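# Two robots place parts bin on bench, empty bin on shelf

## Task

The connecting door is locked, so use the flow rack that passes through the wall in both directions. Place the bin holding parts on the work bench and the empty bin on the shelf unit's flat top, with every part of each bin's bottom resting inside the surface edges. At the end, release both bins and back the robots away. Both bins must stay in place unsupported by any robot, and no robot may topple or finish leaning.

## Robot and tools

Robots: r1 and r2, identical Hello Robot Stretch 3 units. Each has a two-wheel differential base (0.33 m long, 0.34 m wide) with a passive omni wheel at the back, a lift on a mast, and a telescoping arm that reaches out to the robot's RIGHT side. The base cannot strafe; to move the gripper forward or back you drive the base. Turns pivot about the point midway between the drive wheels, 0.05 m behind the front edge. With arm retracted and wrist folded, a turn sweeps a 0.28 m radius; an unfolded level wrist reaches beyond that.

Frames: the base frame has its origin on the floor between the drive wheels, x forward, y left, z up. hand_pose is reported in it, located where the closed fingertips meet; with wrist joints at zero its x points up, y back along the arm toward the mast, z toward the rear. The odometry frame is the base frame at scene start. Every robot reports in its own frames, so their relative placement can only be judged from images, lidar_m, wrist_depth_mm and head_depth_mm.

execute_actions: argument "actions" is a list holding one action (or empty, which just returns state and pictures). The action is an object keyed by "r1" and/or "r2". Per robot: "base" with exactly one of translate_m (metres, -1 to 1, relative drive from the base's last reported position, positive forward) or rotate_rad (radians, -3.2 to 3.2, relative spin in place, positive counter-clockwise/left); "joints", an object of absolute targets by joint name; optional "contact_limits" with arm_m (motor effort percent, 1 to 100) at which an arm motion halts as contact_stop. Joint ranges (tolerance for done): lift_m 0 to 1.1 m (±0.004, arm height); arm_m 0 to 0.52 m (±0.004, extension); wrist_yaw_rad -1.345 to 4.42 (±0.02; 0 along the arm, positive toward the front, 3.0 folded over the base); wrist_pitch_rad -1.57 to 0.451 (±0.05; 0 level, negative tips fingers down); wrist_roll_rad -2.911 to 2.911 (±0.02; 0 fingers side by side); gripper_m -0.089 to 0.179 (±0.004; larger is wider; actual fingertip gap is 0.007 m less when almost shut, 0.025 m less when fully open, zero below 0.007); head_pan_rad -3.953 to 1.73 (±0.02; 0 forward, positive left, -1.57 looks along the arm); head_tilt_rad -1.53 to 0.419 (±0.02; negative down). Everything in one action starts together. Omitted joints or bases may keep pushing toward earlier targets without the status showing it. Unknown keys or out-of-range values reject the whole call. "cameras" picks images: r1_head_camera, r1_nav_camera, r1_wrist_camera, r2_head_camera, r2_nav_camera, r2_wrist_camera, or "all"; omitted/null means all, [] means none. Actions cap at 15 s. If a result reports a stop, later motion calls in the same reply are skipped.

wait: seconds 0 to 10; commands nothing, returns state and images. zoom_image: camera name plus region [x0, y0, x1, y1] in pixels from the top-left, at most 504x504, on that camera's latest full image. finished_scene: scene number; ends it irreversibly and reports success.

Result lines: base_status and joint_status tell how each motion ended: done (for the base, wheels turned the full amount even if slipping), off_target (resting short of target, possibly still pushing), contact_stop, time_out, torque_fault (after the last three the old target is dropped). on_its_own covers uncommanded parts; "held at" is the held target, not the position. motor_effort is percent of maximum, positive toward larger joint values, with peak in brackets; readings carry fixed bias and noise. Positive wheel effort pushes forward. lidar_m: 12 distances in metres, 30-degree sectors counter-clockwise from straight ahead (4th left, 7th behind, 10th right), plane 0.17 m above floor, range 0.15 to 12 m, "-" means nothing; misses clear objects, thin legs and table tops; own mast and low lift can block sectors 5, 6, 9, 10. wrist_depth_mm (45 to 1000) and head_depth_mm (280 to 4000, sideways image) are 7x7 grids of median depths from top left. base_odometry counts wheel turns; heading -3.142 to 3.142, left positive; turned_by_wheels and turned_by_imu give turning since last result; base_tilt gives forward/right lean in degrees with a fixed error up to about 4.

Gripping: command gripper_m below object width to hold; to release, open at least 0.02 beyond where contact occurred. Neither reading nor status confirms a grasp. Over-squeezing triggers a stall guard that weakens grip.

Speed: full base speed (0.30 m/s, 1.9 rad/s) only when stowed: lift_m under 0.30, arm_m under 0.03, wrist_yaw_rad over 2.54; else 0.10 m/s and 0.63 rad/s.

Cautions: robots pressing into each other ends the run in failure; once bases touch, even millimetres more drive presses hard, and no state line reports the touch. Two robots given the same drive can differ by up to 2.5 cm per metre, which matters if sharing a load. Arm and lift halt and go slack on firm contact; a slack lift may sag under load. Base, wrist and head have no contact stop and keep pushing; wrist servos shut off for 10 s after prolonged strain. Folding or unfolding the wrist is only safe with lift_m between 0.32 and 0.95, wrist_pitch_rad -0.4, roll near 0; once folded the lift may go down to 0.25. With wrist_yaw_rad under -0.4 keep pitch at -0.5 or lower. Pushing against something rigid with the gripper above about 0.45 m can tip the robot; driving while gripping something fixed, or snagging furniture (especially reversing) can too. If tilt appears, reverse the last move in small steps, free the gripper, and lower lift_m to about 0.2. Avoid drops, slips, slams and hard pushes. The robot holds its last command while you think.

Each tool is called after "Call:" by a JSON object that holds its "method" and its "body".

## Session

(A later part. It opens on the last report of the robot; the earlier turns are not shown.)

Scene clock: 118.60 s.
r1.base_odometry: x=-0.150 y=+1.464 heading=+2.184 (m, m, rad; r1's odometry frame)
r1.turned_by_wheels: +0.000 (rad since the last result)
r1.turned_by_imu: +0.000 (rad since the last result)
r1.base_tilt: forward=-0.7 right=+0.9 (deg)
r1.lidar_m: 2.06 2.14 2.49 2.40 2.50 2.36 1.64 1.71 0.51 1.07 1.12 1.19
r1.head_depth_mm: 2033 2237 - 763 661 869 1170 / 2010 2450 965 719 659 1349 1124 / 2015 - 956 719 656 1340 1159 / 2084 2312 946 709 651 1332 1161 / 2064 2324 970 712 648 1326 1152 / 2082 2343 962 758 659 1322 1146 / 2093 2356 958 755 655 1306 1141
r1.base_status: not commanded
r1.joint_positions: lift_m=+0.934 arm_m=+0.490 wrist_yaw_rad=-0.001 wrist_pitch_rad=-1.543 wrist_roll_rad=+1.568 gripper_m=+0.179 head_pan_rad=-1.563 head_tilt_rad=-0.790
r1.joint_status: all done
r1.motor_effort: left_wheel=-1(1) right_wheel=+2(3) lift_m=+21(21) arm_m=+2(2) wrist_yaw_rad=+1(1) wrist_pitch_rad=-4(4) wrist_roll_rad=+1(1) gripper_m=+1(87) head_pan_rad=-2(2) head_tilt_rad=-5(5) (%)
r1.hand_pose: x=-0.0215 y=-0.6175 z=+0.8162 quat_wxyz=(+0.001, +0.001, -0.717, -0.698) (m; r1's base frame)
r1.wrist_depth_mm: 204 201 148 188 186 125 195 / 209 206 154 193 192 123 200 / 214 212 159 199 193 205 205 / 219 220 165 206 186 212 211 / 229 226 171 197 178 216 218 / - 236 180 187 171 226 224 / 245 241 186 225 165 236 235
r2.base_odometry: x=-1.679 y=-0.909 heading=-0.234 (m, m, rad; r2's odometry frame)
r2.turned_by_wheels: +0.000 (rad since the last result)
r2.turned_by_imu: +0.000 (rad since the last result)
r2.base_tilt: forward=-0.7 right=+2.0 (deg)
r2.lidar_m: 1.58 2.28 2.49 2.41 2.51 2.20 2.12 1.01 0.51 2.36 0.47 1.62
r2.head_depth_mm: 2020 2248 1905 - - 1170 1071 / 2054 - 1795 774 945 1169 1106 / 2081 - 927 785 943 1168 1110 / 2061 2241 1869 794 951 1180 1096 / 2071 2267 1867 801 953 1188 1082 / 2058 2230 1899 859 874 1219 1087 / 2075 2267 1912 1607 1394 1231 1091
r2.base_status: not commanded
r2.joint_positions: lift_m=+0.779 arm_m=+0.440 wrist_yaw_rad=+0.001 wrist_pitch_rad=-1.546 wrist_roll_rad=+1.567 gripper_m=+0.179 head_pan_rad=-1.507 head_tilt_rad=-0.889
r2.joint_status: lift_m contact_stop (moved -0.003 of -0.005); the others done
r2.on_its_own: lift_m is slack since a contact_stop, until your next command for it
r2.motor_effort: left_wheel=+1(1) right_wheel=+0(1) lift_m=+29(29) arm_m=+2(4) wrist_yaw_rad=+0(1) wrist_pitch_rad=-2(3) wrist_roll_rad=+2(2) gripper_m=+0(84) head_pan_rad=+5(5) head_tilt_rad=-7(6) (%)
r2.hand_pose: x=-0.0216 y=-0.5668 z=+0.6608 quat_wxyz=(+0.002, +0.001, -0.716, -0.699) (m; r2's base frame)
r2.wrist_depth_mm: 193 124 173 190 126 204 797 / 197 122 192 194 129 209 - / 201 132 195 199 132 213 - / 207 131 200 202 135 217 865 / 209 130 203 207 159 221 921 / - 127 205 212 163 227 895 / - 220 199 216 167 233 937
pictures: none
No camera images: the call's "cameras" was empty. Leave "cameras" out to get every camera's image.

Call:
{"method": "execute_actions", "body": {"actions": [{"r1":{"joints":{"lift_m":1.05}},"r2":{"joints":{"lift_m":0.9}}}], "cameras": []}}

Call:
{"method": "execute_actions", "body": {"actions": [{"r1":{"joints":{"arm_m":0.1}},"r2":{"joints":{"arm_m":0.1}}}], "cameras": ["r1_head_camera","r2_head_camera"]}}

Scene clock: 120.63 s.
r1.base_odometry: x=-0.150 y=+1.464 heading=+2.184 (m, m, rad; r1's odometry frame)
r1.turned_by_wheels: +0.000 (rad since the last result)
r1.turned_by_imu: +0.000 (rad since the last result)
r1.base_tilt: forward=-0.6 right=+1.0 (deg)
r1.lidar_m: 2.05 2.14 2.49 2.40 2.50 2.36 1.64 1.72 0.51 1.08 1.12 1.19
r1.head_depth_mm: 2079 2330 1054 790 664 872 1172 / 2101 2406 1005 719 659 1344 1130 / - 2406 999 717 653 1337 1165 / 2055 2336 985 705 651 1332 1160 / 2089 2336 977 709 649 1328 1151 / 2102 2313 967 758 658 1321 1144 / 2101 2359 956 754 653 1317 1147
r1.base_status: not commanded
r1.joint_positions: lift_m=+1.050 arm_m=+0.490 wrist_yaw_rad=-0.001 wrist_pitch_rad=-1.543 wrist_roll_rad=+1.568 gripper_m=+0.179 head_pan_rad=-1.563 head_tilt_rad=-0.790
r1.joint_status: all done
r1.motor_effort: left_wheel=+0(1) right_wheel=+2(2) lift_m=+37(36) arm_m=+2(1) wrist_yaw_rad=+1(1) wrist_pitch_rad=-4(4) wrist_roll_rad=+1(1) gripper_m=+1(1) head_pan_rad=-2(2) head_tilt_rad=-5(5) (%)
r1.hand_pose: x=-0.0215 y=-0.6175 z=+0.9316 quat_wxyz=(+0.001, +0.001, -0.717, -0.698) (m; r1's base frame)
r1.wrist_depth_mm: 314 310 308 298 263 303 980 / 322 321 315 303 305 308 312 / 332 331 331 315 312 317 323 / 342 337 335 323 329 331 - / 355 353 347 335 337 342 - / - 366 357 344 354 348 - / 382 380 364 288 368 366 -
r2.base_odometry: x=-1.679 y=-0.909 heading=-0.234 (m, m, rad; r2's odometry frame)
r2.turned_by_wheels: +0.000 (rad since the last result)
r2.turned_by_imu: +0.000 (rad since the last result)
r2.base_tilt: forward=-0.5 right=+2.2 (deg)
r2.lidar_m: 1.58 2.28 2.50 2.41 2.50 2.20 2.12 1.01 0.51 2.36 0.47 1.62
r2.head_depth_mm: - - 1815 820 942 1157 1075 / - 2280 1849 777 943 1168 1104 / - - 1844 783 947 1170 1113 / 2083 2274 1891 792 949 1175 1098 / 2075 2289 1874 802 960 1179 1087 / 2073 2283 1900 859 872 1219 1085 / 2094 2271 1891 1615 1396 1222 1090
r2.base_status: not commanded
r2.joint_positions: lift_m=+0.900 arm_m=+0.440 wrist_yaw_rad=+0.001 wrist_pitch_rad=-1.546 wrist_roll_rad=+1.567 gripper_m=+0.179 head_pan_rad=-1.507 head_tilt_rad=-0.889
r2.joint_status: all done
r2.motor_effort: left_wheel=+1(1) right_wheel=+0(0) lift_m=+35(35) arm_m=+2(2) wrist_yaw_rad=+0(0) wrist_pitch_rad=-2(2) wrist_roll_rad=+2(2) gripper_m=+0(0) head_pan_rad=+5(5) head_tilt_rad=-7(7) (%)
r2.hand_pose: x=-0.0216 y=-0.5668 z=+0.7817 quat_wxyz=(+0.002, +0.001, -0.716, -0.699) (m; r2's base frame)
r2.wrist_depth_mm: 867 308 305 230 319 912 945 / 880 313 299 313 324 - 975 / 909 319 318 316 335 - 973 / 922 329 322 325 339 987 - / 961 332 329 328 350 978 - / 955 348 338 342 354 - - / - 351 351 325 365 - -
pictures: none
No camera images: the call's "cameras" was empty. Leave "cameras" out to get every camera's image.

Scene clock: 124.70 s.
r1.base_odometry: x=-0.150 y=+1.464 heading=+2.184 (m, m, rad; r1's odometry frame)
r1.turned_by_wheels: +0.000 (rad since the last result)
r1.turned_by_imu: -0.001 (rad since the last result)
r1.base_tilt: forward=-0.7 right=+0.9 (deg)
r1.lidar_m: 2.06 2.13 2.49 2.40 2.49 2.36 1.64 1.72 0.51 1.08 1.12 1.18
r1.head_depth_mm: - - - - 644 877 1176 / - - - 714 657 1349 1127 / - - - - 639 1333 1160 / 2074 2316 1000 - 632 1331 1178 / 2084 2315 976 711 648 1319 1158 / 2105 2332 964 757 660 1316 1151 / 2082 2331 954 751 656 1313 1146
r1.base_status: not commanded
r1.joint_positions: lift_m=+1.050 arm_m=+0.100 wrist_yaw_rad=+0.000 wrist_pitch_rad=-1.544 wrist_roll_rad=+1.568 gripper_m=+0.179 head_pan_rad=-1.563 head_tilt_rad=-0.790
r1.joint_status: all done
r1.motor_effort: left_wheel=-1(0) right_wheel=+2(2) lift_m=+36(36) arm_m=-2(1) wrist_yaw_rad=+0(2) wrist_pitch_rad=-4(4) wrist_roll_rad=+1(1) gripper_m=+1(1) head_pan_rad=-2(2) head_tilt_rad=-5(5) (%)
r1.hand_pose: x=-0.0215 y=-0.2278 z=+0.9316 quat_wxyz=(+0.001, +0.001, -0.716, -0.698) (m; r1's base frame)
r1.wrist_depth_mm: 313 313 - - - - - / 327 327 - - - - - / 333 331 - - - - - / 351 341 - - - - - / 354 352 - - - - - / - 371 - - - - - / 382 380 - - - - -
r2.base_odometry: x=-1.679 y=-0.909 heading=-0.234 (m, m, rad; r2's odometry frame)
r2.turned_by_wheels: +0.000 (rad since the last result)
r2.turned_by_imu: +0.000 (rad since the last result)
r2.base_tilt: forward=-0.7 right=+2.1 (deg)
r2.lidar_m: 1.57 2.28 2.50 2.41 2.49 2.20 2.12 1.01 0.51 2.36 0.47 1.62
r2.head_depth_mm: 2034 2250 - - 960 1162 1074 / 2064 2221 - - 960 1166 1103 / 2061 2251 1964 - - 1184 1108 / 2078 2262 1873 794 973 1172 1104 / 2084 2253 1876 803 956 1186 1088 / 2060 2288 1879 862 874 1220 1091 / 2065 2283 1907 1597 1383 1224 1090
r2.base_status: not commanded
r2.joint_positions: lift_m=+0.900 arm_m=+0.100 wrist_yaw_rad=+0.001 wrist_pitch_rad=-1.546 wrist_roll_rad=+1.567 gripper_m=+0.179 head_pan_rad=-1.507 head_tilt_rad=-0.889
r2.joint_status: all done
r2.motor_effort: left_wheel=+2(1) right_wheel=+0(0) lift_m=+35(35) arm_m=-4(5) wrist_yaw_rad=+0(0) wrist_pitch_rad=-2(2) wrist_roll_rad=+2(2) gripper_m=+0(0) head_pan_rad=+6(5) head_tilt_rad=-7(7) (%)
r2.hand_pose: x=-0.0216 y=-0.2272 z=+0.7817 quat_wxyz=(+0.002, +0.001, -0.716, -0.699) (m; r2's base frame)
r2.wrist_depth_mm: 305 553 824 878 915 940 926 / 310 560 822 926 - 943 949 / 318 338 858 921 - 942 971 / 323 331 854 984 963 984 967 / 332 340 887 986 997 - - / 334 345 789 - - - - / - 357 - - - - -
pictures: r1_head_camera (sideways: a quarter turn clockwise sets it upright), r2_head_camera (sideways: a quarter turn clockwise sets it upright)
camera_calibration (this result's frames):
r1_head_camera: T_world_to_cam=[[-0.0523957, 0.706008, -0.706263, 0.937105], [0.998391, 0.0216692, -0.0524064, 0.0630158], [-0.0216952, -0.707872, -0.706007, 0.878642], [0, 0, 0, 1]] pos_world=[0.00524815, -0.0410023, 1.28547]
r2_head_camera: T_world_to_cam=[[-0.0291515, 0.799203, -0.600354, 0.803728], [0.997489, 0.0620392, 0.0341525, -0.0498205], [0.0645402, -0.597851, -0.799005, 0.996617], [0, 0, 0, 1]] pos_world=[0.00880342, -0.0434225, 1.28052]
Images, in order (width x height): r1_head_camera 896x504, r2_head_camera 896x504.

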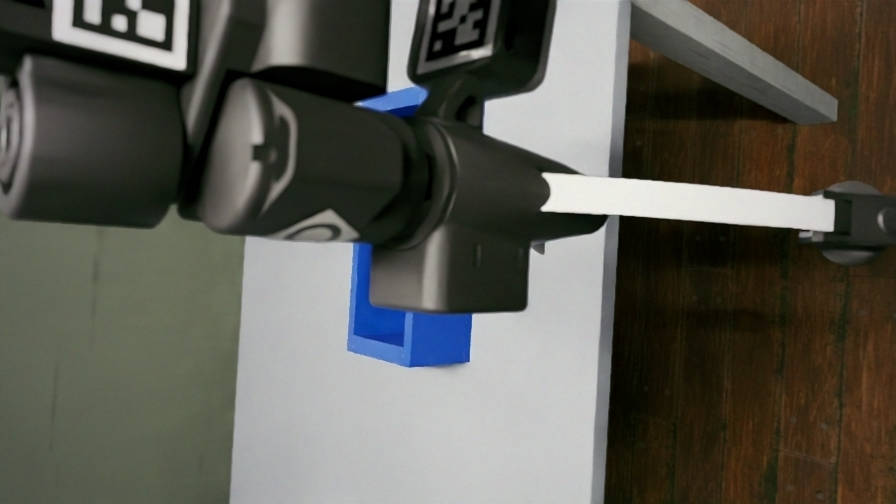

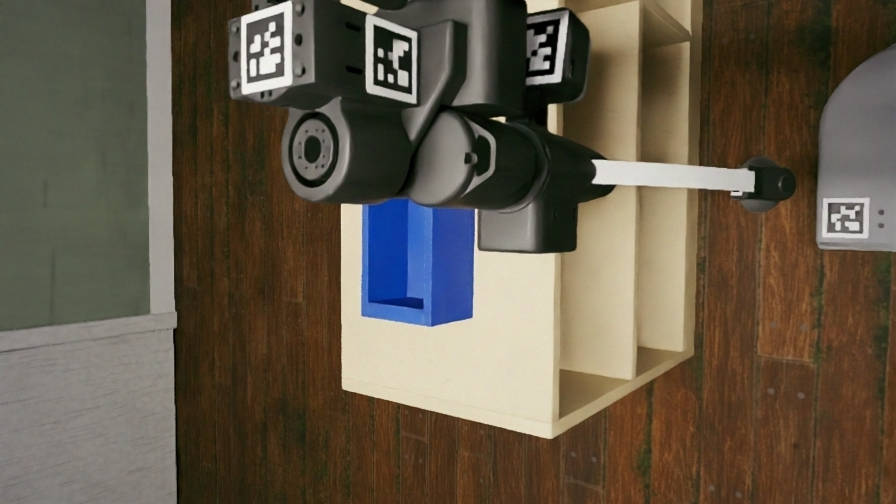

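Call:
{"method": "finished_scene", "body": {"scene": 2}}

The scene is finished: the task was done.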